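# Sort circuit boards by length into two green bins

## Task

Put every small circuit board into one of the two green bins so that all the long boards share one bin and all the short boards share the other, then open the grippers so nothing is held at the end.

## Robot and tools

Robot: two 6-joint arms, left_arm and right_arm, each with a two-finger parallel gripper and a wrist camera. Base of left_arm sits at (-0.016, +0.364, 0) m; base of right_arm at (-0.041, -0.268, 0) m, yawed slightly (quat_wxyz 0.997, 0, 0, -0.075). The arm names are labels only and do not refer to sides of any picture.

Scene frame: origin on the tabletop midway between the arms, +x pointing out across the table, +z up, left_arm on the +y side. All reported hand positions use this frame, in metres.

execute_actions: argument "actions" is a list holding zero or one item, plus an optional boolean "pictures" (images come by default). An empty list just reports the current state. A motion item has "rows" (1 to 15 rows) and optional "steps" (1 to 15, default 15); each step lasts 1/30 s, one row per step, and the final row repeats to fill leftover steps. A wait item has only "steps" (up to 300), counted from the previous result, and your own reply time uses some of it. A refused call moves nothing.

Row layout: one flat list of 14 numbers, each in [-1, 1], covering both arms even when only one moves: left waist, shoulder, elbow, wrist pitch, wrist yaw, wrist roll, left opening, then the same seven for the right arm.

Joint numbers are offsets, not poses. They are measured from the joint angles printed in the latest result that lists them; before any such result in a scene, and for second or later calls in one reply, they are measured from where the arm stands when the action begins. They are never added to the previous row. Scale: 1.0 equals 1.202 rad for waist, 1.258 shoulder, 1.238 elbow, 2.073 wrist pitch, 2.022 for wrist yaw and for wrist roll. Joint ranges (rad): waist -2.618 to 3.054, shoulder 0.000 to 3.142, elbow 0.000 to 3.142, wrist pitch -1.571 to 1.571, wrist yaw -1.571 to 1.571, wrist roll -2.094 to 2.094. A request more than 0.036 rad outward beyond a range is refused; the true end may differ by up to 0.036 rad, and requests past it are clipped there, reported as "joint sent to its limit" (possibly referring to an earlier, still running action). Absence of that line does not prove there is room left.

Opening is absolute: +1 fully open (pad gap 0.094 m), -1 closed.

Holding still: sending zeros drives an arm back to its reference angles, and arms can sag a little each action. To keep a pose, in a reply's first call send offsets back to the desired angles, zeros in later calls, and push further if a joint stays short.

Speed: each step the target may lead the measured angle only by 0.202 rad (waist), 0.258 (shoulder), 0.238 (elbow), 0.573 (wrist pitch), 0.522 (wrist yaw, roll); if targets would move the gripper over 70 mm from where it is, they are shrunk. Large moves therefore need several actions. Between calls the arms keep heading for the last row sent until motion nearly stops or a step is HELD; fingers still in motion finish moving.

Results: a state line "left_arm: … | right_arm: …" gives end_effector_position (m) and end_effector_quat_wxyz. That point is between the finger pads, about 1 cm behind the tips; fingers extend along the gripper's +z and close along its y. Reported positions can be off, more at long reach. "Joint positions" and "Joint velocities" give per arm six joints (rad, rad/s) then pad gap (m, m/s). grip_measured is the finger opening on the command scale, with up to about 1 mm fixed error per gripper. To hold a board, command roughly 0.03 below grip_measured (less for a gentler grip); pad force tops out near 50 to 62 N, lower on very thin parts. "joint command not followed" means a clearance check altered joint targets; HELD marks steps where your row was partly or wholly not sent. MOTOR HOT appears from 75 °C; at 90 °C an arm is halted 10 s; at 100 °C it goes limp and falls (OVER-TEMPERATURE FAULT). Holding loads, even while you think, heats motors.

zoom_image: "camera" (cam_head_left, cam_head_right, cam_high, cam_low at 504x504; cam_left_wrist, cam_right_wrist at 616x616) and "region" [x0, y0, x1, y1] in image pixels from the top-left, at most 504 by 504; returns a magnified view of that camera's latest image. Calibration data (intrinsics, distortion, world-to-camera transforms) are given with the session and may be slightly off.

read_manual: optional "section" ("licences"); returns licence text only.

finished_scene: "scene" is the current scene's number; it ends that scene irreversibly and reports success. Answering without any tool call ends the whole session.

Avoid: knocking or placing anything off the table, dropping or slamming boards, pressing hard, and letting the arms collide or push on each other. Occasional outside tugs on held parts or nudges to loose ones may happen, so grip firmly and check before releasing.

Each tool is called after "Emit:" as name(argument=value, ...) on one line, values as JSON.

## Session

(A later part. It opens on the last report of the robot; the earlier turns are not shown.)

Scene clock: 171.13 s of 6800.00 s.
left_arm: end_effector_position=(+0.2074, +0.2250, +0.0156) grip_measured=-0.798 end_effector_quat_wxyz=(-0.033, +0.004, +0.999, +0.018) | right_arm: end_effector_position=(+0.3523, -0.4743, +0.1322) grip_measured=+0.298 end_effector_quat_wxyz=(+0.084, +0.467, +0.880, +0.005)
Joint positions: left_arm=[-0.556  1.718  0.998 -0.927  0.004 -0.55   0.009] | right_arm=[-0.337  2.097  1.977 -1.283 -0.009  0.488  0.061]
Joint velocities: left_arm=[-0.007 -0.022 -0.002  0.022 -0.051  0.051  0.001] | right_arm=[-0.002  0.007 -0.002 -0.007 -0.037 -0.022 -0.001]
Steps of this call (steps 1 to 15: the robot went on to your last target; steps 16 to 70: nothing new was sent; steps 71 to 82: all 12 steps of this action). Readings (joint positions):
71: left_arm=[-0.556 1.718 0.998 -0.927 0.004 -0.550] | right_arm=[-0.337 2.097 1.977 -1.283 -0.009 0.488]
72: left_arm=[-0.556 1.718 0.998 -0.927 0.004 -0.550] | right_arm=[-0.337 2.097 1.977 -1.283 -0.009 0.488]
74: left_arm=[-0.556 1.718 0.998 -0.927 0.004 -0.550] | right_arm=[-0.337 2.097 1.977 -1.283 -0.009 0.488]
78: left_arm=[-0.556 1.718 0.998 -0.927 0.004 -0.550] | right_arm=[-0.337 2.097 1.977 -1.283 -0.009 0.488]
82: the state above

Emit:
execute_actions(actions=[{"rows": [[0,-0.05,0.03,0,0,0,-0.2,0,0,0,0,0,0,1],[0,-0.05,0.03,0,0,0,-0.2,0,0,0,0,0,0,1],[0,-0.05,0.03,0,0,0,-0.2,0,0,0,0,0,0,1],[0,-0.05,0.03,0,0,0,-0.2,0,0,0,0,0,0,1],[0,-0.05,0.03,0,0,0,-0.2,0,0,0,0,0,0,1],[0.035,-0.05,0.03,0.05,0,0.018,-0.2,0,0,0,0,0,0,1],[0.035,-0.05,0.03,0.05,0,0.018,-0.2,0,0,0,0,0,0,1],[0.035,-0.05,0.03,0.05,0,0.018,-0.2,0,0,0,0,0,0,1],[0.035,-0.05,0.03,0.05,0,0.018,-0.2,0,0,0,0,0,0,1],[0.035,-0.05,0.03,0.05,0,0.018,-0.2,0,0,0,0,0,0,1],[0.035,-0.025,-0.023,0.068,0,0.018,-0.2,0,0,0,0,0,0,1]], "steps": 15}], pictures=false)

Emit:
execute_actions(actions=[{"steps": 15}])

Scene clock: 189.83 s of 6800.00 s.
left_arm: end_effector_position=(+0.2235, +0.2183, +0.0277) grip_measured=-0.202 end_effector_quat_wxyz=(+0.008, +0.007, +1.000, -0.016) | right_arm: end_effector_position=(+0.3523, -0.4743, +0.1322) grip_measured=+1.000 end_effector_quat_wxyz=(+0.084, +0.467, +0.880, +0.005)
Joint positions: left_arm=[-0.536  1.663  0.991 -0.869  0.019 -0.524  0.037] | right_arm=[-0.337  2.097  1.977 -1.283 -0.009  0.488  0.094]
Joint velocities: left_arm=[ 0.012 -0.022 -0.007 -0.007  0.051  0.022 -0.   ] | right_arm=[-0.007  0.002 -0.002 -0.022 -0.007  0.007  0.   ]
Steps of this call (steps 1 to 15: the robot went on to your last target; steps 16 to 90: nothing new was sent; then 15.20 s passed at rest; steps 91 to 105: all 15 steps of this action). Readings (joint positions):
91: left_arm=[-0.556 1.713 0.998 -0.927 0.005 -0.550] | right_arm=[-0.337 2.097 1.977 -1.283 -0.009 0.488]
92: left_arm=[-0.556 1.705 0.998 -0.927 0.005 -0.550] | right_arm=[-0.337 2.097 1.977 -1.283 -0.009 0.488]
94: left_arm=[-0.556 1.683 1.004 -0.929 0.005 -0.550] | right_arm=[-0.337 2.097 1.977 -1.283 -0.009 0.488]
98: left_arm=[-0.539 1.665 1.014 -0.902 0.015 -0.533] | right_arm=[-0.337 2.097 1.977 -1.283 -0.009 0.488]
105: the state above

Scene clock: 190.33 s of 6800.00 s.
left_arm: end_effector_position=(+0.2236, +0.2184, +0.0276) grip_measured=-0.202 end_effector_quat_wxyz=(+0.008, +0.008, +1.000, -0.016) | right_arm: end_effector_position=(+0.3523, -0.4743, +0.1322) grip_measured=+1.000 end_effector_quat_wxyz=(+0.084, +0.467, +0.880, +0.005)
Joint positions: left_arm=[-0.536  1.663  0.991 -0.869  0.018 -0.523  0.037] | right_arm=[-0.337  2.097  1.977 -1.283 -0.009  0.488  0.094]
Joint velocities: left_arm=[-0.017 -0.002 -0.007 -0.022  0.022  0.051 -0.001] | right_arm=[ 0.002  0.012 -0.002  0.037  0.007  0.007  0.   ]
Steps of this call (steps 1 to 15: the robot went on to your last target). Readings (joint positions):
1: left_arm=[-0.536 1.663 0.991 -0.869 0.018 -0.523] | right_arm=[-0.337 2.097 1.977 -1.283 -0.009 0.488]
2: left_arm=[-0.536 1.663 0.991 -0.869 0.018 -0.523] | right_arm=[-0.337 2.097 1.977 -1.283 -0.009 0.488]
4: left_arm=[-0.536 1.663 0.991 -0.869 0.018 -0.523] | right_arm=[-0.337 2.097 1.977 -1.283 -0.009 0.488]
8: left_arm=[-0.536 1.663 0.991 -0.869 0.018 -0.523] | right_arm=[-0.337 2.097 1.977 -1.283 -0.009 0.488]
15: the state above
All arms were judged still, so your last target was given up. Only a new action makes them travel on or press farther. Fingers that are still opening or closing keep moving.
camera_calibration (this result's frames):
cam_left_wrist: T_world_to_cam=[[0.132991, -0.990349, 0.0390143, 0.184089], [-0.888468, -0.101679, 0.447533, 0.237082], [-0.439247, -0.0941807, -0.893416, 0.255776], [0, 0, 0, 1]] pos_world=[0.298507, 0.230508, 0.11523]
cam_right_wrist: T_world_to_cam=[[-0.815463, -0.562066, -0.138212, 0.0458826], [-0.576667, 0.80947, 0.110518, 0.617033], [0.0497597, 0.169826, -0.984217, 0.303763], [0, 0, 0, 1]] pos_world=[0.378123, -0.525267, 0.237117]

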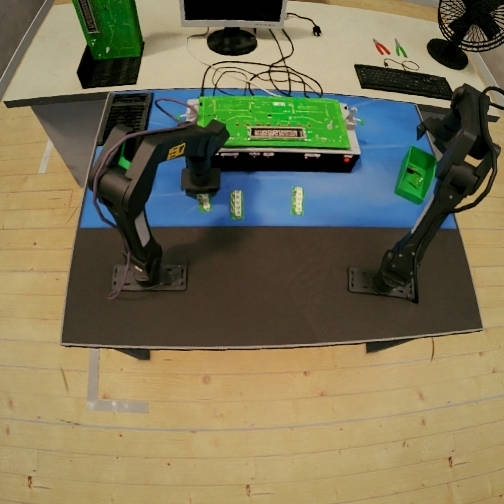

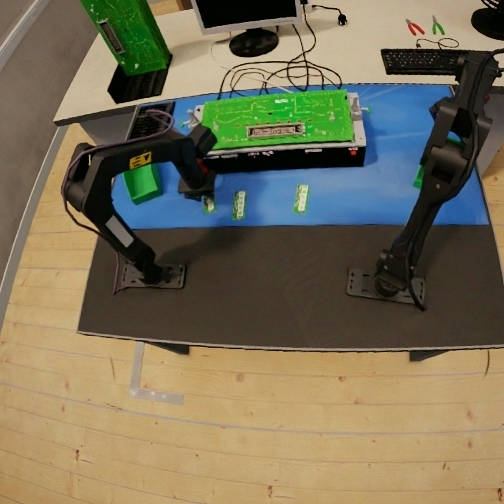

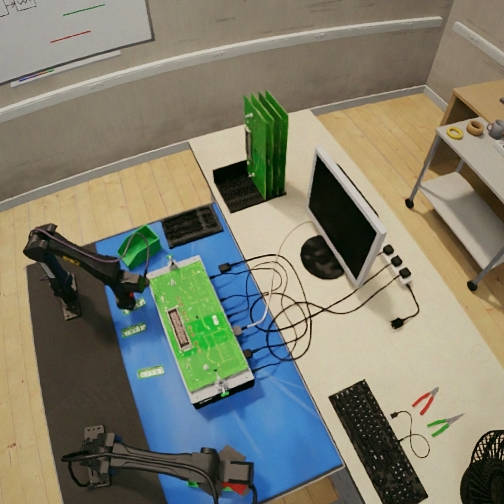

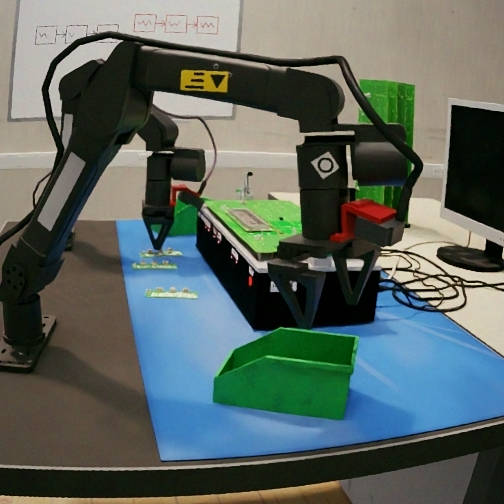

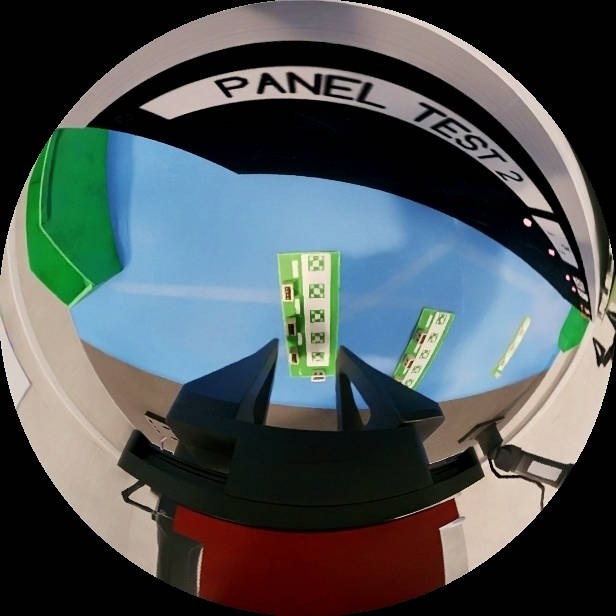

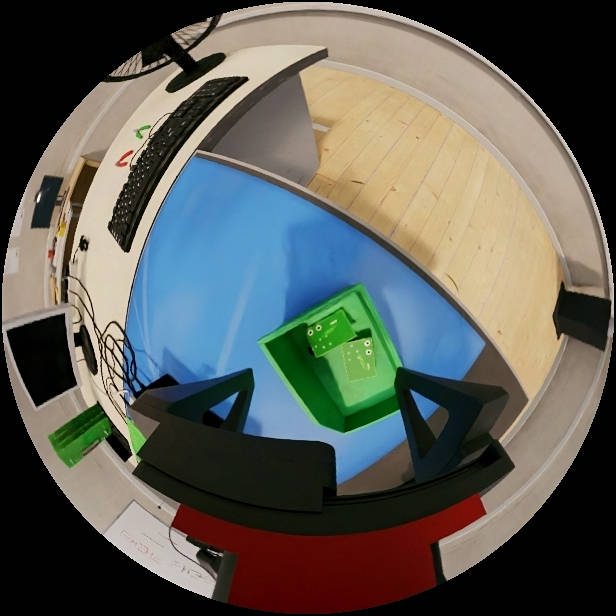

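Emit:
execute_actions(actions=[{"rows": [[0,0.035,-0.015,0.03,0,0,-0.2,0,0,0,0,0,0,1]], "steps": 15}], pictures=false)

Scene clock: 195.40 s of 6800.00 s.
left_arm: end_effector_position=(+0.2234, +0.2182, +0.0276) grip_measured=-0.202 end_effector_quat_wxyz=(+0.009, +0.007, +1.000, -0.015) | right_arm: end_effector_position=(+0.3523, -0.4743, +0.1322) grip_measured=+1.000 end_effector_quat_wxyz=(+0.084, +0.467, +0.880, +0.005)
Joint positions: left_arm=[-0.538  1.663  0.991 -0.869  0.017 -0.526  0.037] | right_arm=[-0.337  2.097  1.977 -1.283 -0.009  0.488  0.094]
Joint velocities: left_arm=[-0.022 -0.017 -0.012 -0.037  0.007 -0.022  0.   ] | right_arm=[ 0.002 -0.007 -0.002 -0.066  0.037 -0.051  0.   ]
Steps of this call (steps 1 to 90: nothing new was sent; then 1.57 s passed at rest; steps 91 to 105: all 15 steps of this action). Readings (joint positions):
91: left_arm=[-0.538 1.663 0.991 -0.869 0.018 -0.524] | right_arm=[-0.337 2.097 1.977 -1.283 -0.009 0.488]
92: left_arm=[-0.538 1.663 0.991 -0.869 0.017 -0.525] | right_arm=[-0.337 2.097 1.977 -1.283 -0.009 0.488]
94: left_arm=[-0.538 1.663 0.991 -0.869 0.017 -0.526] | right_arm=[-0.337 2.097 1.977 -1.283 -0.009 0.488]
98: left_arm=[-0.538 1.663 0.991 -0.869 0.017 -0.526] | right_arm=[-0.337 2.097 1.977 -1.283 -0.009 0.488]
105: the state above

Emit:
execute_actions(actions=[{"rows": [[-0.036,-0.199,-0.129,0.058,-0.008,-0.027,0.2,0,0,0,0,0,0,1]], "steps": 15}], pictures=false)

Emit:
execute_actions(actions=[{"steps": 10}], pictures=false)

Scene clock: 206.57 s of 6800.00 s.
left_arm: end_effector_position=(+0.2163, +0.2114, +0.0581) grip_measured=+0.198 end_effector_quat_wxyz=(+0.100, +0.004, +0.992, -0.072) | right_arm: end_effector_position=(+0.3523, -0.4743, +0.1322) grip_measured=+1.000 end_effector_quat_wxyz=(+0.084, +0.467, +0.880, +0.005)
Joint positions: left_arm=[-0.575  1.413  0.849 -0.759  0.012 -0.57   0.056] | right_arm=[-0.337  2.097  1.977 -1.283 -0.009  0.488  0.094]
Joint velocities: left_arm=[-0.002  0.002 -0.007 -0.007 -0.007  0.022 -0.   ] | right_arm=[-0.012  0.007 -0.002 -0.066 -0.007  0.066  0.   ]
Steps of this call (steps 1 to 15: the robot went on to your last target; steps 16 to 90: nothing new was sent; then 7.67 s passed at rest; steps 91 to 105: all 15 steps of this action). Readings (joint positions):
91: left_arm=[-0.544 1.628 0.960 -0.833 0.014 -0.533] | right_arm=[-0.337 2.097 1.977 -1.283 -0.009 0.488]
92: left_arm=[-0.554 1.565 0.910 -0.804 0.013 -0.541] | right_arm=[-0.337 2.097 1.977 -1.283 -0.009 0.488]
94: left_arm=[-0.571 1.454 0.854 -0.805 0.013 -0.552] | right_arm=[-0.337 2.097 1.977 -1.283 -0.009 0.488]
98: left_arm=[-0.575 1.413 0.849 -0.777 0.012 -0.564] | right_arm=[-0.337 2.097 1.977 -1.283 -0.009 0.488]
105: the state above

Scene clock: 206.90 s of 6800.00 s.
left_arm: end_effector_position=(+0.2171, +0.2109, +0.0583) grip_measured=+0.198 end_effector_quat_wxyz=(+0.102, +0.003, +0.992, -0.073) | right_arm: end_effector_position=(+0.3523, -0.4743, +0.1322) grip_measured=+1.000 end_effector_quat_wxyz=(+0.084, +0.467, +0.880, +0.005)
Joint positions: left_arm=[-0.575  1.413  0.849 -0.755  0.012 -0.572  0.056] | right_arm=[-0.337  2.097  1.977 -1.283 -0.009  0.488  0.094]
Joint velocities: left_arm=[ 0.012  0.002 -0.012 -0.022  0.007 -0.081  0.002] | right_arm=[ 0.007 -0.002 -0.012  0.007 -0.022  0.051  0.   ]
Steps of this call (steps 1 to 10: the robot went on to your last target). Readings (joint positions):
1: left_arm=[-0.575 1.413 0.849 -0.758 0.012 -0.571] | right_arm=[-0.337 2.097 1.977 -1.283 -0.009 0.488]
2: left_arm=[-0.575 1.413 0.849 -0.757 0.012 -0.571] | right_arm=[-0.337 2.097 1.977 -1.283 -0.009 0.488]
4: left_arm=[-0.575 1.413 0.849 -0.756 0.012 -0.571] | right_arm=[-0.337 2.097 1.977 -1.283 -0.009 0.488]
8: left_arm=[-0.575 1.413 0.849 -0.755 0.012 -0.572] | right_arm=[-0.337 2.097 1.977 -1.283 -0.009 0.488]
10: the state above

Emit:
execute_actions(actions=[{"rows": [[-0.022,0.056,-0.103,0.059,0,-0.014,0.2,0,0,0,0,0,0,1]], "steps": 15}], pictures=false)

Emit:
execute_actions(actions=[{"steps": 10}])

Scene clock: 211.30 s of 6800.00 s.
left_arm: end_effector_position=(+0.1977, +0.2176, +0.0170) grip_measured=+0.198 end_effector_quat_wxyz=(+0.070, +0.003, +0.996, -0.054) | right_arm: end_effector_position=(+0.3523, -0.4743, +0.1322) grip_measured=+1.000 end_effector_quat_wxyz=(+0.084, +0.467, +0.880, +0.005)
Joint positions: left_arm=[-0.595  1.472  0.738 -0.66   0.011 -0.592  0.056] | right_arm=[-0.337  2.097  1.977 -1.283 -0.009  0.488  0.094]
Joint velocities: left_arm=[-0.002 -0.012  0.002 -0.007  0.007 -0.022  0.   ] | right_arm=[-0.002 -0.022  0.012 -0.022  0.037 -0.007  0.   ]
Steps of this call (steps 1 to 15: the robot went on to your last target; steps 16 to 90: nothing new was sent; then 0.90 s passed at rest; steps 91 to 105: all 15 steps of this action). Readings (joint positions):
91: left_arm=[-0.578 1.416 0.832 -0.729 0.012 -0.576] | right_arm=[-0.337 2.097 1.977 -1.283 -0.009 0.488]
92: left_arm=[-0.583 1.424 0.807 -0.696 0.012 -0.579] | right_arm=[-0.337 2.097 1.977 -1.283 -0.009 0.488]
94: left_arm=[-0.591 1.457 0.758 -0.671 0.012 -0.583] | right_arm=[-0.337 2.097 1.977 -1.283 -0.009 0.488]
98: left_arm=[-0.595 1.472 0.738 -0.660 0.011 -0.588] | right_arm=[-0.337 2.097 1.977 -1.283 -0.009 0.488]
105: the state above

Scene clock: 211.63 s of 6800.00 s.
left_arm: end_effector_position=(+0.1977, +0.2176, +0.0170) grip_measured=+0.198 end_effector_quat_wxyz=(+0.070, +0.003, +0.996, -0.054) | right_arm: end_effector_position=(+0.3523, -0.4743, +0.1322) grip_measured=+1.000 end_effector_quat_wxyz=(+0.084, +0.467, +0.880, +0.005)
Joint positions: left_arm=[-0.595  1.472  0.738 -0.66   0.011 -0.592  0.056] | right_arm=[-0.337  2.097  1.977 -1.283 -0.009  0.488  0.094]
Joint velocities: left_arm=[-0.007  0.002  0.017 -0.066 -0.037 -0.022 -0.001] | right_arm=[-0.007 -0.017 -0.007 -0.007 -0.037  0.037  0.   ]
Steps of this call (steps 1 to 10: the robot went on to your last target). Readings (joint positions):
1: left_arm=[-0.595 1.472 0.738 -0.660 0.011 -0.592] | right_arm=[-0.337 2.097 1.977 -1.283 -0.009 0.488]
2: left_arm=[-0.595 1.472 0.738 -0.660 0.011 -0.592] | right_arm=[-0.337 2.097 1.977 -1.283 -0.009 0.488]
4: left_arm=[-0.595 1.472 0.738 -0.660 0.011 -0.592] | right_arm=[-0.337 2.097 1.977 -1.283 -0.009 0.488]
8: left_arm=[-0.595 1.472 0.738 -0.660 0.011 -0.592] | right_arm=[-0.337 2.097 1.977 -1.283 -0.009 0.488]
10: the state above
camera_calibration (this result's frames):
cam_left_wrist: T_world_to_cam=[[0.133203, -0.982224, 0.132262, 0.183746], [-0.935901, -0.0807499, 0.342884, 0.225413], [-0.326109, -0.169458, -0.93002, 0.229453], [0, 0, 0, 1]] pos_world=[0.261315, 0.237564, 0.111803]
cam_right_wrist: T_world_to_cam=[[-0.815463, -0.562066, -0.138212, 0.0458826], [-0.576667, 0.80947, 0.110518, 0.617033], [0.0497597, 0.169826, -0.984217, 0.303763], [0, 0, 0, 1]] pos_world=[0.378123, -0.525267, 0.237117]

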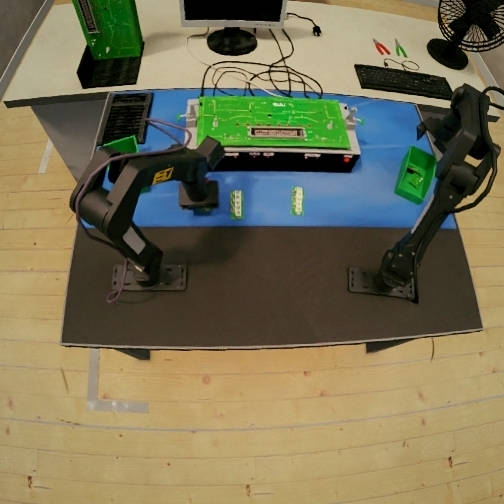

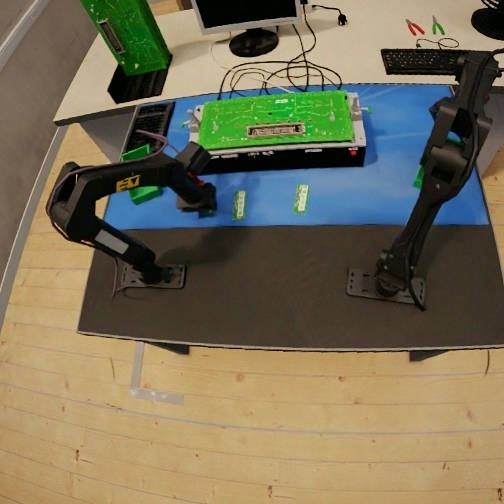

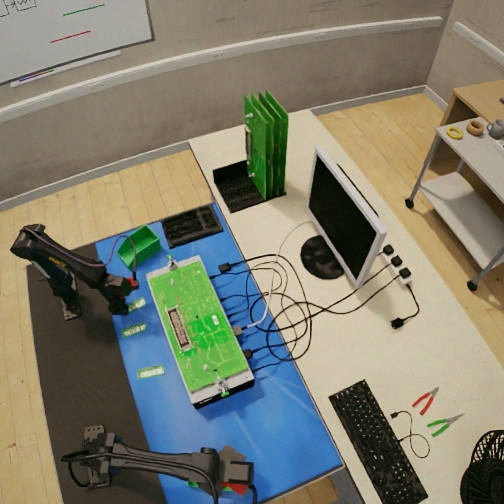

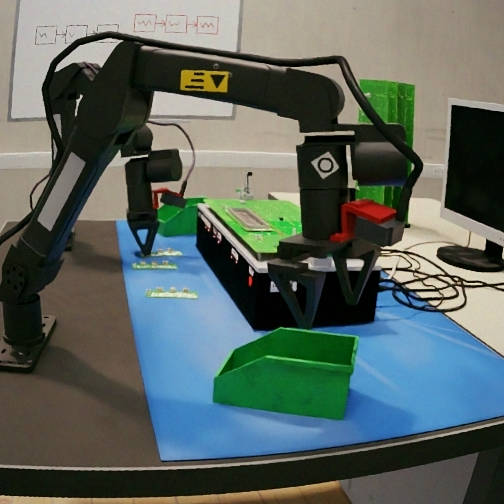

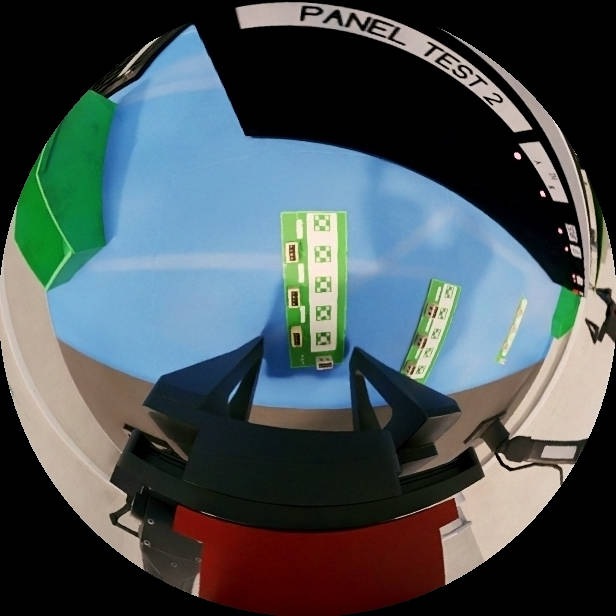

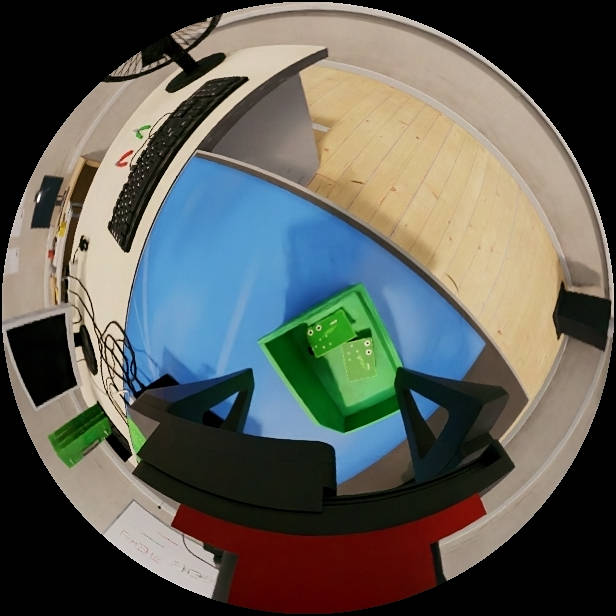

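Emit:
execute_actions(actions=[{"rows": [[0,0,0,0,0,0,-0.7,0,0,0,0,0,0,1]], "steps": 15}], pictures=false)

Scene clock: 213.67 s of 6800.00 s.
left_arm: end_effector_position=(+0.1979, +0.2171, +0.0171) grip_measured=-0.698 end_effector_quat_wxyz=(+0.070, +0.003, +0.996, -0.055) | right_arm: end_effector_position=(+0.3523, -0.4743, +0.1322) grip_measured=+1.000 end_effector_quat_wxyz=(+0.084, +0.467, +0.880, +0.005)
Joint positions: left_arm=[-0.595  1.472  0.738 -0.658  0.013 -0.592  0.014] | right_arm=[-0.337  2.097  1.977 -1.283 -0.009  0.488  0.094]
Joint velocities: left_arm=[-0.002 -0.007 -0.002  0.007 -0.051 -0.081  0.   ] | right_arm=[-0.007  0.017  0.002 -0.007 -0.022 -0.037  0.   ]
Steps of this call (steps 1 to 15: the robot went on to your last target; steps 16 to 46: nothing new was sent; steps 47 to 61: all 15 steps of this action). Readings (joint positions):
47: left_arm=[-0.595 1.472 0.738 -0.660 0.009 -0.592] | right_arm=[-0.337 2.097 1.977 -1.283 -0.009 0.488]
48: left_arm=[-0.595 1.472 0.738 -0.660 0.009 -0.592] | right_arm=[-0.337 2.097 1.977 -1.283 -0.009 0.488]
50: left_arm=[-0.595 1.472 0.738 -0.659 0.011 -0.592] | right_arm=[-0.337 2.097 1.977 -1.283 -0.009 0.488]
54: left_arm=[-0.595 1.472 0.738 -0.658 0.013 -0.592] | right_arm=[-0.337 2.097 1.977 -1.283 -0.009 0.488]
61: the state above

Emit:
execute_actions(actions=[])

Scene clock: 214.33 s of 6800.00 s.
left_arm: end_effector_position=(+0.1979, +0.2171, +0.0171) grip_measured=-0.698 end_effector_quat_wxyz=(+0.070, +0.003, +0.996, -0.055) | right_arm: end_effector_position=(+0.3523, -0.4743, +0.1322) grip_measured=+1.000 end_effector_quat_wxyz=(+0.084, +0.467, +0.880, +0.005)
Joint positions: left_arm=[-0.595  1.472  0.738 -0.658  0.013 -0.592  0.014] | right_arm=[-0.337  2.097  1.977 -1.283 -0.009  0.488  0.094]
Joint velocities: left_arm=[ 0.002 -0.007 -0.007  0.022  0.066  0.051  0.001] | right_arm=[-0.022  0.002 -0.012  0.037  0.051 -0.051  0.   ]
Steps of this call (steps 1 to 15: the robot went on to your last target; steps 16 to 20: nothing new was sent). Readings (joint positions):
1: left_arm=[-0.595 1.472 0.738 -0.658 0.013 -0.592] | right_arm=[-0.337 2.097 1.977 -1.283 -0.009 0.488]
2: left_arm=[-0.595 1.472 0.738 -0.658 0.013 -0.592] | right_arm=[-0.337 2.097 1.977 -1.283 -0.009 0.488]
4: left_arm=[-0.595 1.472 0.738 -0.658 0.013 -0.592] | right_arm=[-0.337 2.097 1.977 -1.283 -0.009 0.488]
8: left_arm=[-0.595 1.472 0.738 -0.658 0.013 -0.592] | right_arm=[-0.337 2.097 1.977 -1.283 -0.009 0.488]
20: the state above
All arms were judged still, so your last target was given up. Only a new action makes them travel on or press farther. Fingers that are still opening or closing keep moving.
camera_calibration (this result's frames):
cam_left_wrist: T_world_to_cam=[[0.132884, -0.98198, 0.13438, 0.183263], [-0.936065, -0.0797784, 0.342662, 0.225325], [-0.325766, -0.171323, -0.929798, 0.229828], [0, 0, 0, 1]] pos_world=[0.261436, 0.237312, 0.111857]
cam_right_wrist: T_world_to_cam=[[-0.815463, -0.562066, -0.138212, 0.0458826], [-0.576667, 0.80947, 0.110518, 0.617033], [0.0497597, 0.169826, -0.984217, 0.303763], [0, 0, 0, 1]] pos_world=[0.378123, -0.525267, 0.237117]

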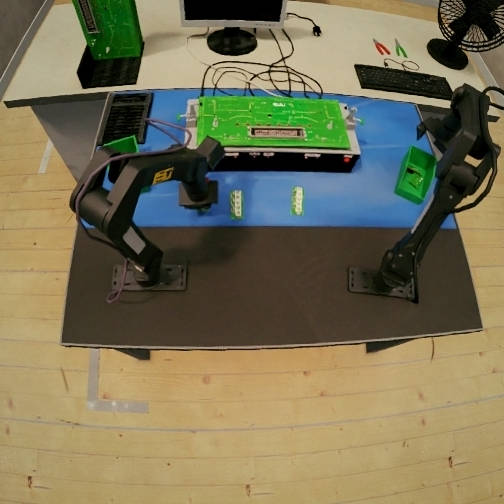

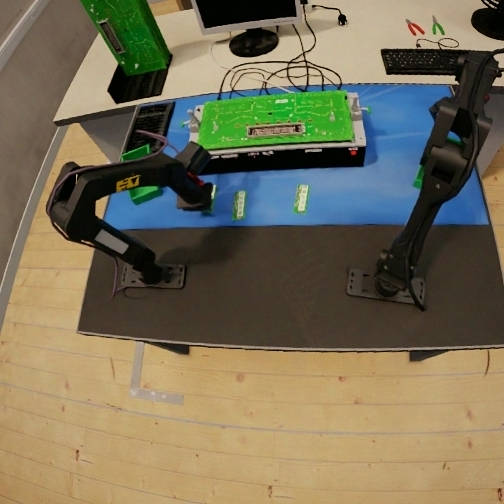

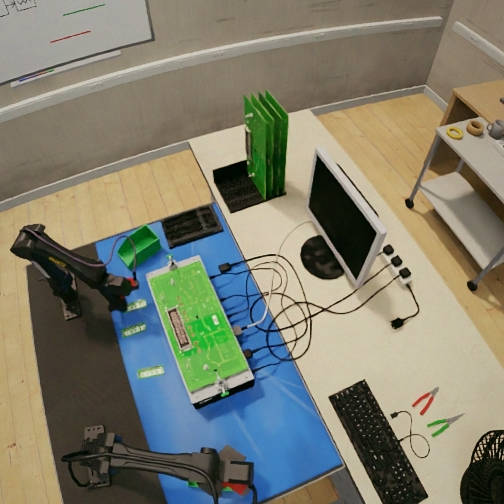

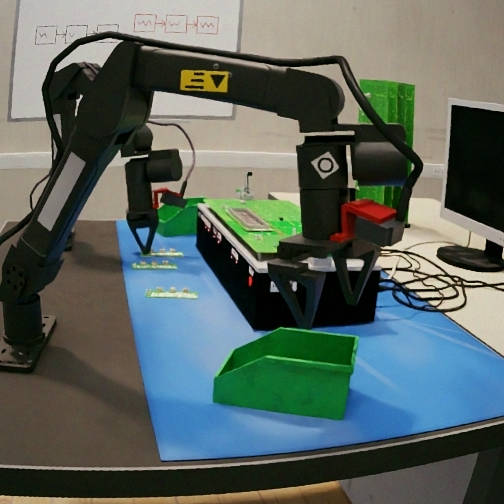

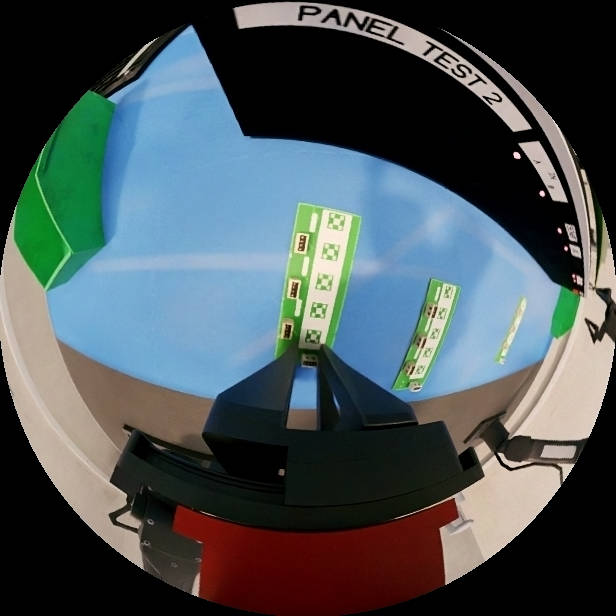

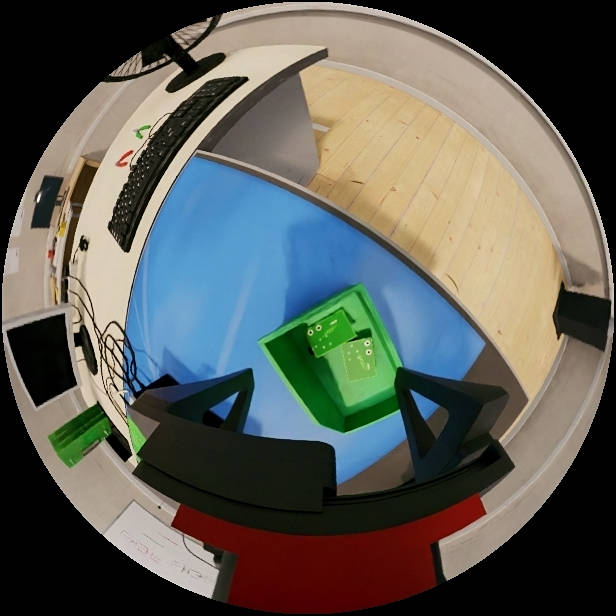

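Emit:
execute_actions(actions=[{"rows": [[0,-0.048,0.008,0.034,0,0,0.3,0,0,0,0,0,0,1],[0,-0.048,0.008,0.034,0,0,0.3,0,0,0,0,0,0,1],[0,-0.048,0.008,0.034,0,0,0.3,0,0,0,0,0,0,1],[0.037,-0.048,0.008,0.034,0,0.07,0.3,0,0,0,0,0,0,1],[0.037,-0.048,0.008,0.034,0,0.07,0.3,0,0,0,0,0,0,1],[0.037,-0.048,0.008,0.034,0,0.07,0.3,0,0,0,0,0,0,1],[0.037,-0.048,0.008,0.034,0,0.07,0.3,0,0,0,0,0,0,1],[0.037,-0.048,0.008,0.034,0,0.07,0.3,0,0,0,0,0,0,1],[0.037,0,-0.052,0.10,0,0.07,0.3,0,0,0,0,0,0,1]], "steps": 15}], pictures=false)

Emit:
execute_actions(actions=[{"steps": 12}])

Scene clock: 224.43 s of 6800.00 s.
left_arm: end_effector_position=(+0.2226, +0.2123, +0.0194) grip_measured=+0.298 end_effector_quat_wxyz=(+0.128, +0.044, +0.987, -0.082) | right_arm: end_effector_position=(+0.3523, -0.4743, +0.1322) grip_measured=+1.000 end_effector_quat_wxyz=(+0.084, +0.467, +0.880, +0.005)
Joint positions: left_arm=[-0.558  1.454  0.698 -0.509  0.016 -0.474  0.061] | right_arm=[-0.337  2.097  1.977 -1.283 -0.009  0.488  0.094]
Joint velocities: left_arm=[-0.012 -0.002  0.007 -0.022  0.007  0.037  0.001] | right_arm=[-0.002  0.007 -0.012 -0.051 -0.022  0.066  0.   ]
Steps of this call (steps 1 to 90: nothing new was sent; then 6.60 s passed at rest; steps 91 to 105: all 15 steps of this action). Readings (joint positions):
91: left_arm=[-0.595 1.467 0.738 -0.652 0.013 -0.592] | right_arm=[-0.337 2.097 1.977 -1.283 -0.009 0.488]
92: left_arm=[-0.595 1.458 0.738 -0.644 0.013 -0.592] | right_arm=[-0.337 2.097 1.977 -1.283 -0.009 0.488]
94: left_arm=[-0.590 1.437 0.738 -0.624 0.015 -0.571] | right_arm=[-0.337 2.097 1.977 -1.283 -0.009 0.488]
98: left_arm=[-0.559 1.427 0.738 -0.602 0.016 -0.506] | right_arm=[-0.337 2.097 1.977 -1.283 -0.009 0.488]
105: the state above

Scene clock: 224.83 s of 6800.00 s.
left_arm: end_effector_position=(+0.2226, +0.2123, +0.0194) grip_measured=+0.298 end_effector_quat_wxyz=(+0.129, +0.045, +0.987, -0.082) | right_arm: end_effector_position=(+0.3523, -0.4743, +0.1322) grip_measured=+1.000 end_effector_quat_wxyz=(+0.084, +0.467, +0.880, +0.005)
Joint positions: left_arm=[-0.558  1.454  0.698 -0.509  0.016 -0.471  0.061] | right_arm=[-0.337  2.097  1.977 -1.283 -0.009  0.488  0.094]
Joint velocities: left_arm=[ 0.012  0.017 -0.002 -0.007 -0.007  0.037 -0.   ] | right_arm=[ 0.002 -0.002 -0.002  0.037  0.022 -0.051  0.   ]
Steps of this call (steps 1 to 12: the robot went on to your last target). Readings (joint positions):
1: left_arm=[-0.558 1.454 0.698 -0.509 0.016 -0.473] | right_arm=[-0.337 2.097 1.977 -1.283 -0.009 0.488]
2: left_arm=[-0.558 1.454 0.698 -0.509 0.016 -0.473] | right_arm=[-0.337 2.097 1.977 -1.283 -0.009 0.488]
4: left_arm=[-0.558 1.454 0.698 -0.509 0.016 -0.472] | right_arm=[-0.337 2.097 1.977 -1.283 -0.009 0.488]
8: left_arm=[-0.558 1.454 0.698 -0.509 0.016 -0.471] | right_arm=[-0.337 2.097 1.977 -1.283 -0.009 0.488]
12: the state above
camera_calibration (this result's frames):
cam_left_wrist: T_world_to_cam=[[0.0324621, -0.980687, 0.192873, 0.195821], [-0.973761, 0.0124573, 0.227233, 0.238332], [-0.225247, -0.195188, -0.95455, 0.222393], [0, 0, 0, 1]] pos_world=[0.275814, 0.232479, 0.12036]
cam_right_wrist: T_world_to_cam=[[-0.815463, -0.562066, -0.138212, 0.0458826], [-0.576667, 0.80947, 0.110518, 0.617033], [0.0497597, 0.169826, -0.984217, 0.303763], [0, 0, 0, 1]] pos_world=[0.378123, -0.525267, 0.237117]

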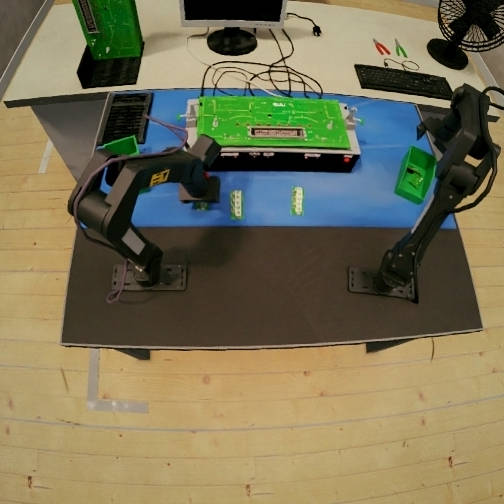

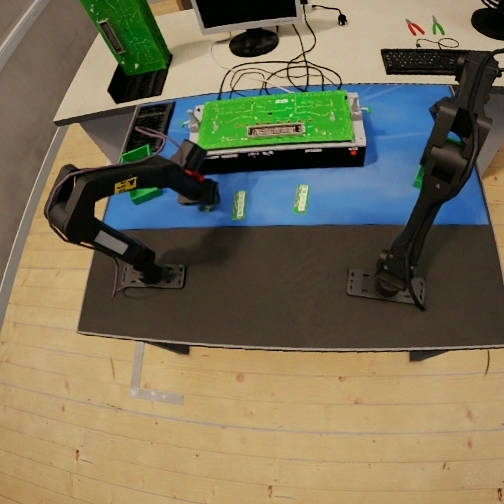

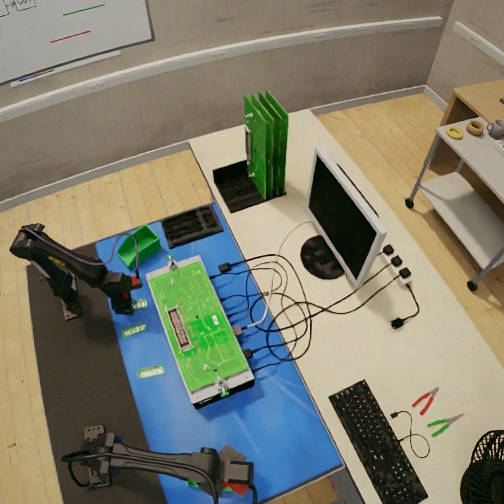

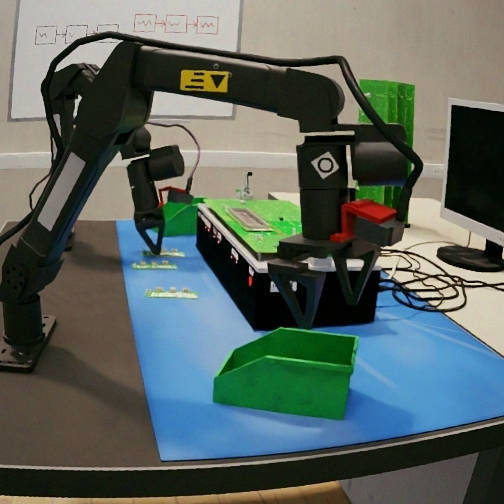

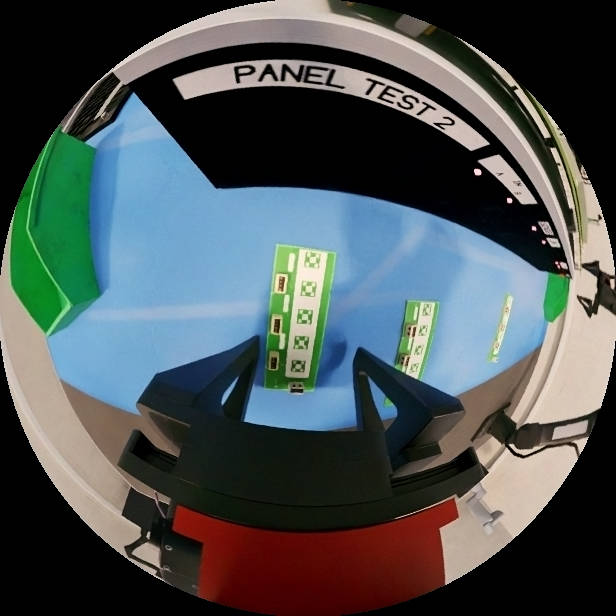

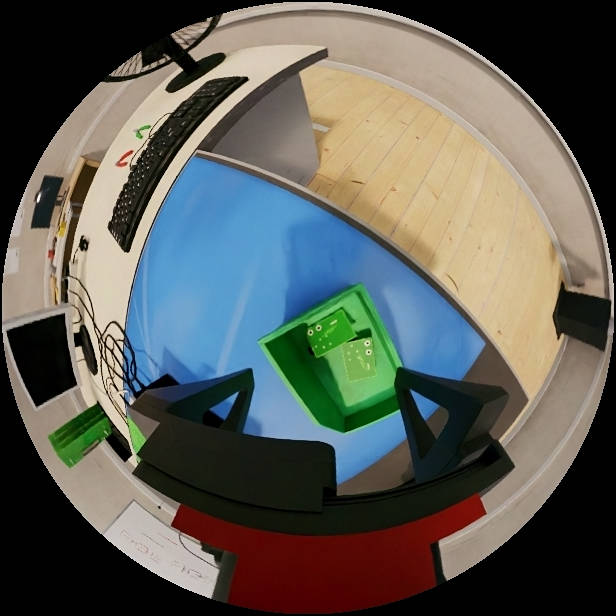

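Emit:
execute_actions(actions=[{"rows": [[0,0,0,0,0,0,-0.7,0,0,0,0,0,0,1]], "steps": 15}], pictures=false)

Scene clock: 227.10 s of 6800.00 s.
left_arm: end_effector_position=(+0.2225, +0.2138, +0.0191) grip_measured=-0.698 end_effector_quat_wxyz=(+0.128, +0.044, +0.988, -0.079) | right_arm: end_effector_position=(+0.3523, -0.4743, +0.1322) grip_measured=+1.000 end_effector_quat_wxyz=(+0.084, +0.467, +0.880, +0.005)
Joint positions: left_arm=[-0.557  1.454  0.698 -0.513  0.011 -0.471  0.014] | right_arm=[-0.337  2.097  1.977 -1.283 -0.009  0.488  0.094]
Joint velocities: left_arm=[ 0.002  0.007 -0.017 -0.037 -0.037 -0.007  0.001] | right_arm=[-0.012 -0.007 -0.007 -0.022 -0.066 -0.051  0.   ]
Steps of this call (steps 1 to 15: the robot went on to your last target; steps 16 to 53: nothing new was sent; steps 54 to 68: all 15 steps of this action). Readings (joint positions):
54: left_arm=[-0.558 1.454 0.698 -0.514 0.009 -0.471] | right_arm=[-0.337 2.097 1.977 -1.283 -0.009 0.488]
55: left_arm=[-0.557 1.454 0.698 -0.514 0.001 -0.471] | right_arm=[-0.337 2.097 1.977 -1.283 -0.009 0.488]
57: left_arm=[-0.557 1.454 0.698 -0.513 0.005 -0.471] | right_arm=[-0.337 2.097 1.977 -1.283 -0.009 0.488]
61: left_arm=[-0.557 1.454 0.698 -0.513 0.009 -0.471] | right_arm=[-0.337 2.097 1.977 -1.283 -0.009 0.488]
68: the state above

Emit:
execute_actions(actions=[])

Scene clock: 228.00 s of 6800.00 s.
left_arm: end_effector_position=(+0.2225, +0.2137, +0.0191) grip_measured=-0.698 end_effector_quat_wxyz=(+0.128, +0.044, +0.988, -0.079) | right_arm: end_effector_position=(+0.3523, -0.4743, +0.1322) grip_measured=+1.000 end_effector_quat_wxyz=(+0.084, +0.467, +0.880, +0.005)
Joint positions: left_arm=[-0.557  1.454  0.698 -0.513  0.012 -0.471  0.014] | right_arm=[-0.337  2.097  1.977 -1.283 -0.009  0.488  0.094]
Joint velocities: left_arm=[ 0.002 -0.002 -0.017  0.007  0.007  0.007 -0.   ] | right_arm=[-0.007 -0.012 -0.012  0.037  0.081  0.022  0.   ]
Steps of this call (steps 1 to 15: the robot went on to your last target; steps 16 to 27: nothing new was sent). Readings (joint positions):
1: left_arm=[-0.557 1.454 0.698 -0.513 0.011 -0.471] | right_arm=[-0.337 2.097 1.977 -1.283 -0.009 0.488]
2: left_arm=[-0.557 1.454 0.698 -0.513 0.012 -0.471] | right_arm=[-0.337 2.097 1.977 -1.283 -0.009 0.488]
4: left_arm=[-0.557 1.454 0.698 -0.513 0.012 -0.471] | right_arm=[-0.337 2.097 1.977 -1.283 -0.009 0.488]
8: left_arm=[-0.557 1.454 0.698 -0.513 0.012 -0.471] | right_arm=[-0.337 2.097 1.977 -1.283 -0.009 0.488]
27: the state above
All arms were judged still, so your last target was given up. Only a new action makes them travel on or press farther. Fingers that are still opening or closing keep moving.
camera_calibration (this result's frames):
cam_left_wrist: T_world_to_cam=[[0.0347331, -0.98172, 0.187133, 0.197124], [-0.97359, 0.00903885, 0.228123, 0.238902], [-0.225645, -0.190114, -0.955479, 0.22138], [0, 0, 0, 1]] pos_world=[0.275699, 0.233449, 0.120137]
cam_right_wrist: T_world_to_cam=[[-0.815463, -0.562066, -0.138212, 0.0458826], [-0.576667, 0.80947, 0.110518, 0.617033], [0.0497597, 0.169826, -0.984217, 0.303763], [0, 0, 0, 1]] pos_world=[0.378123, -0.525267, 0.237117]

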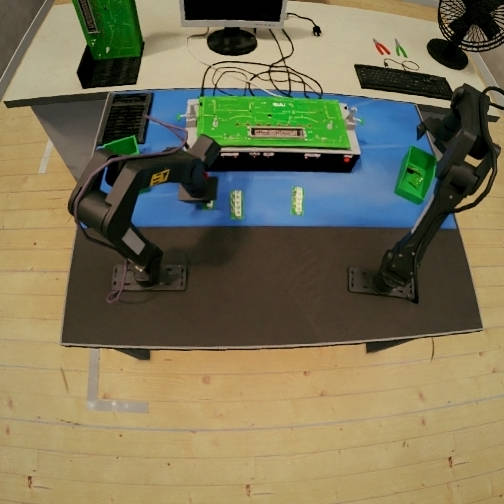

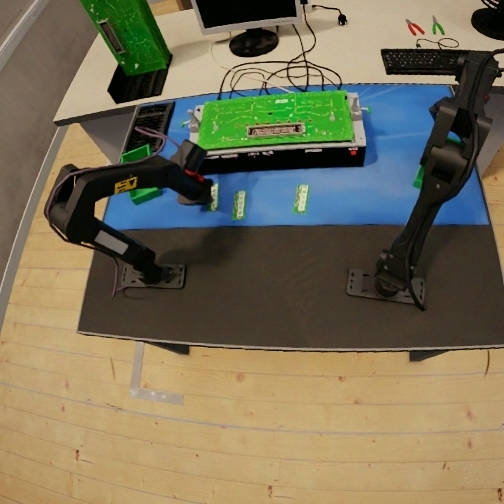

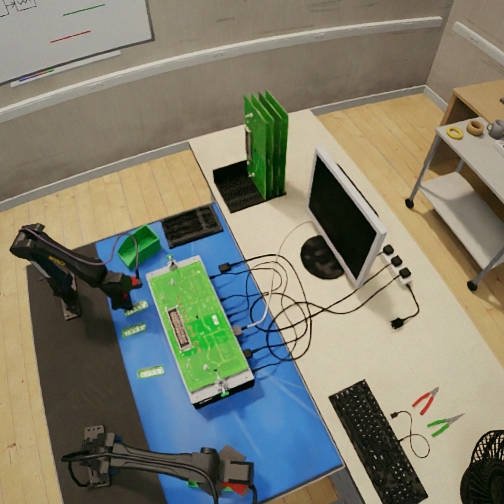

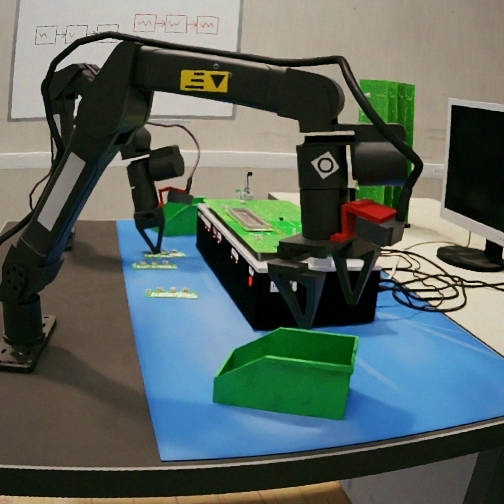

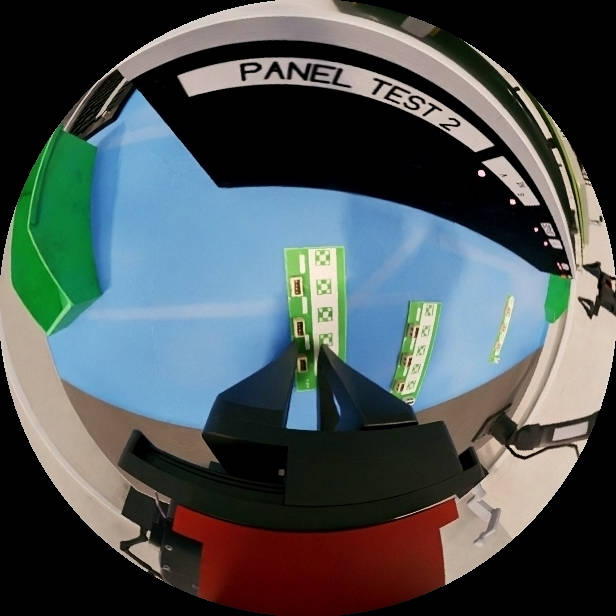

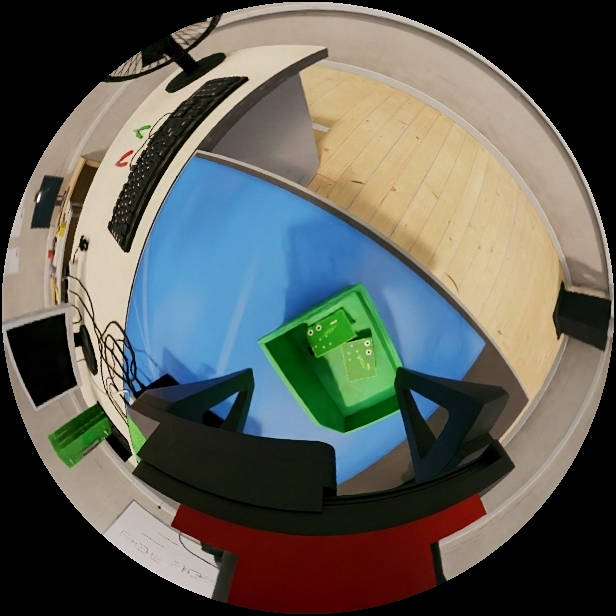

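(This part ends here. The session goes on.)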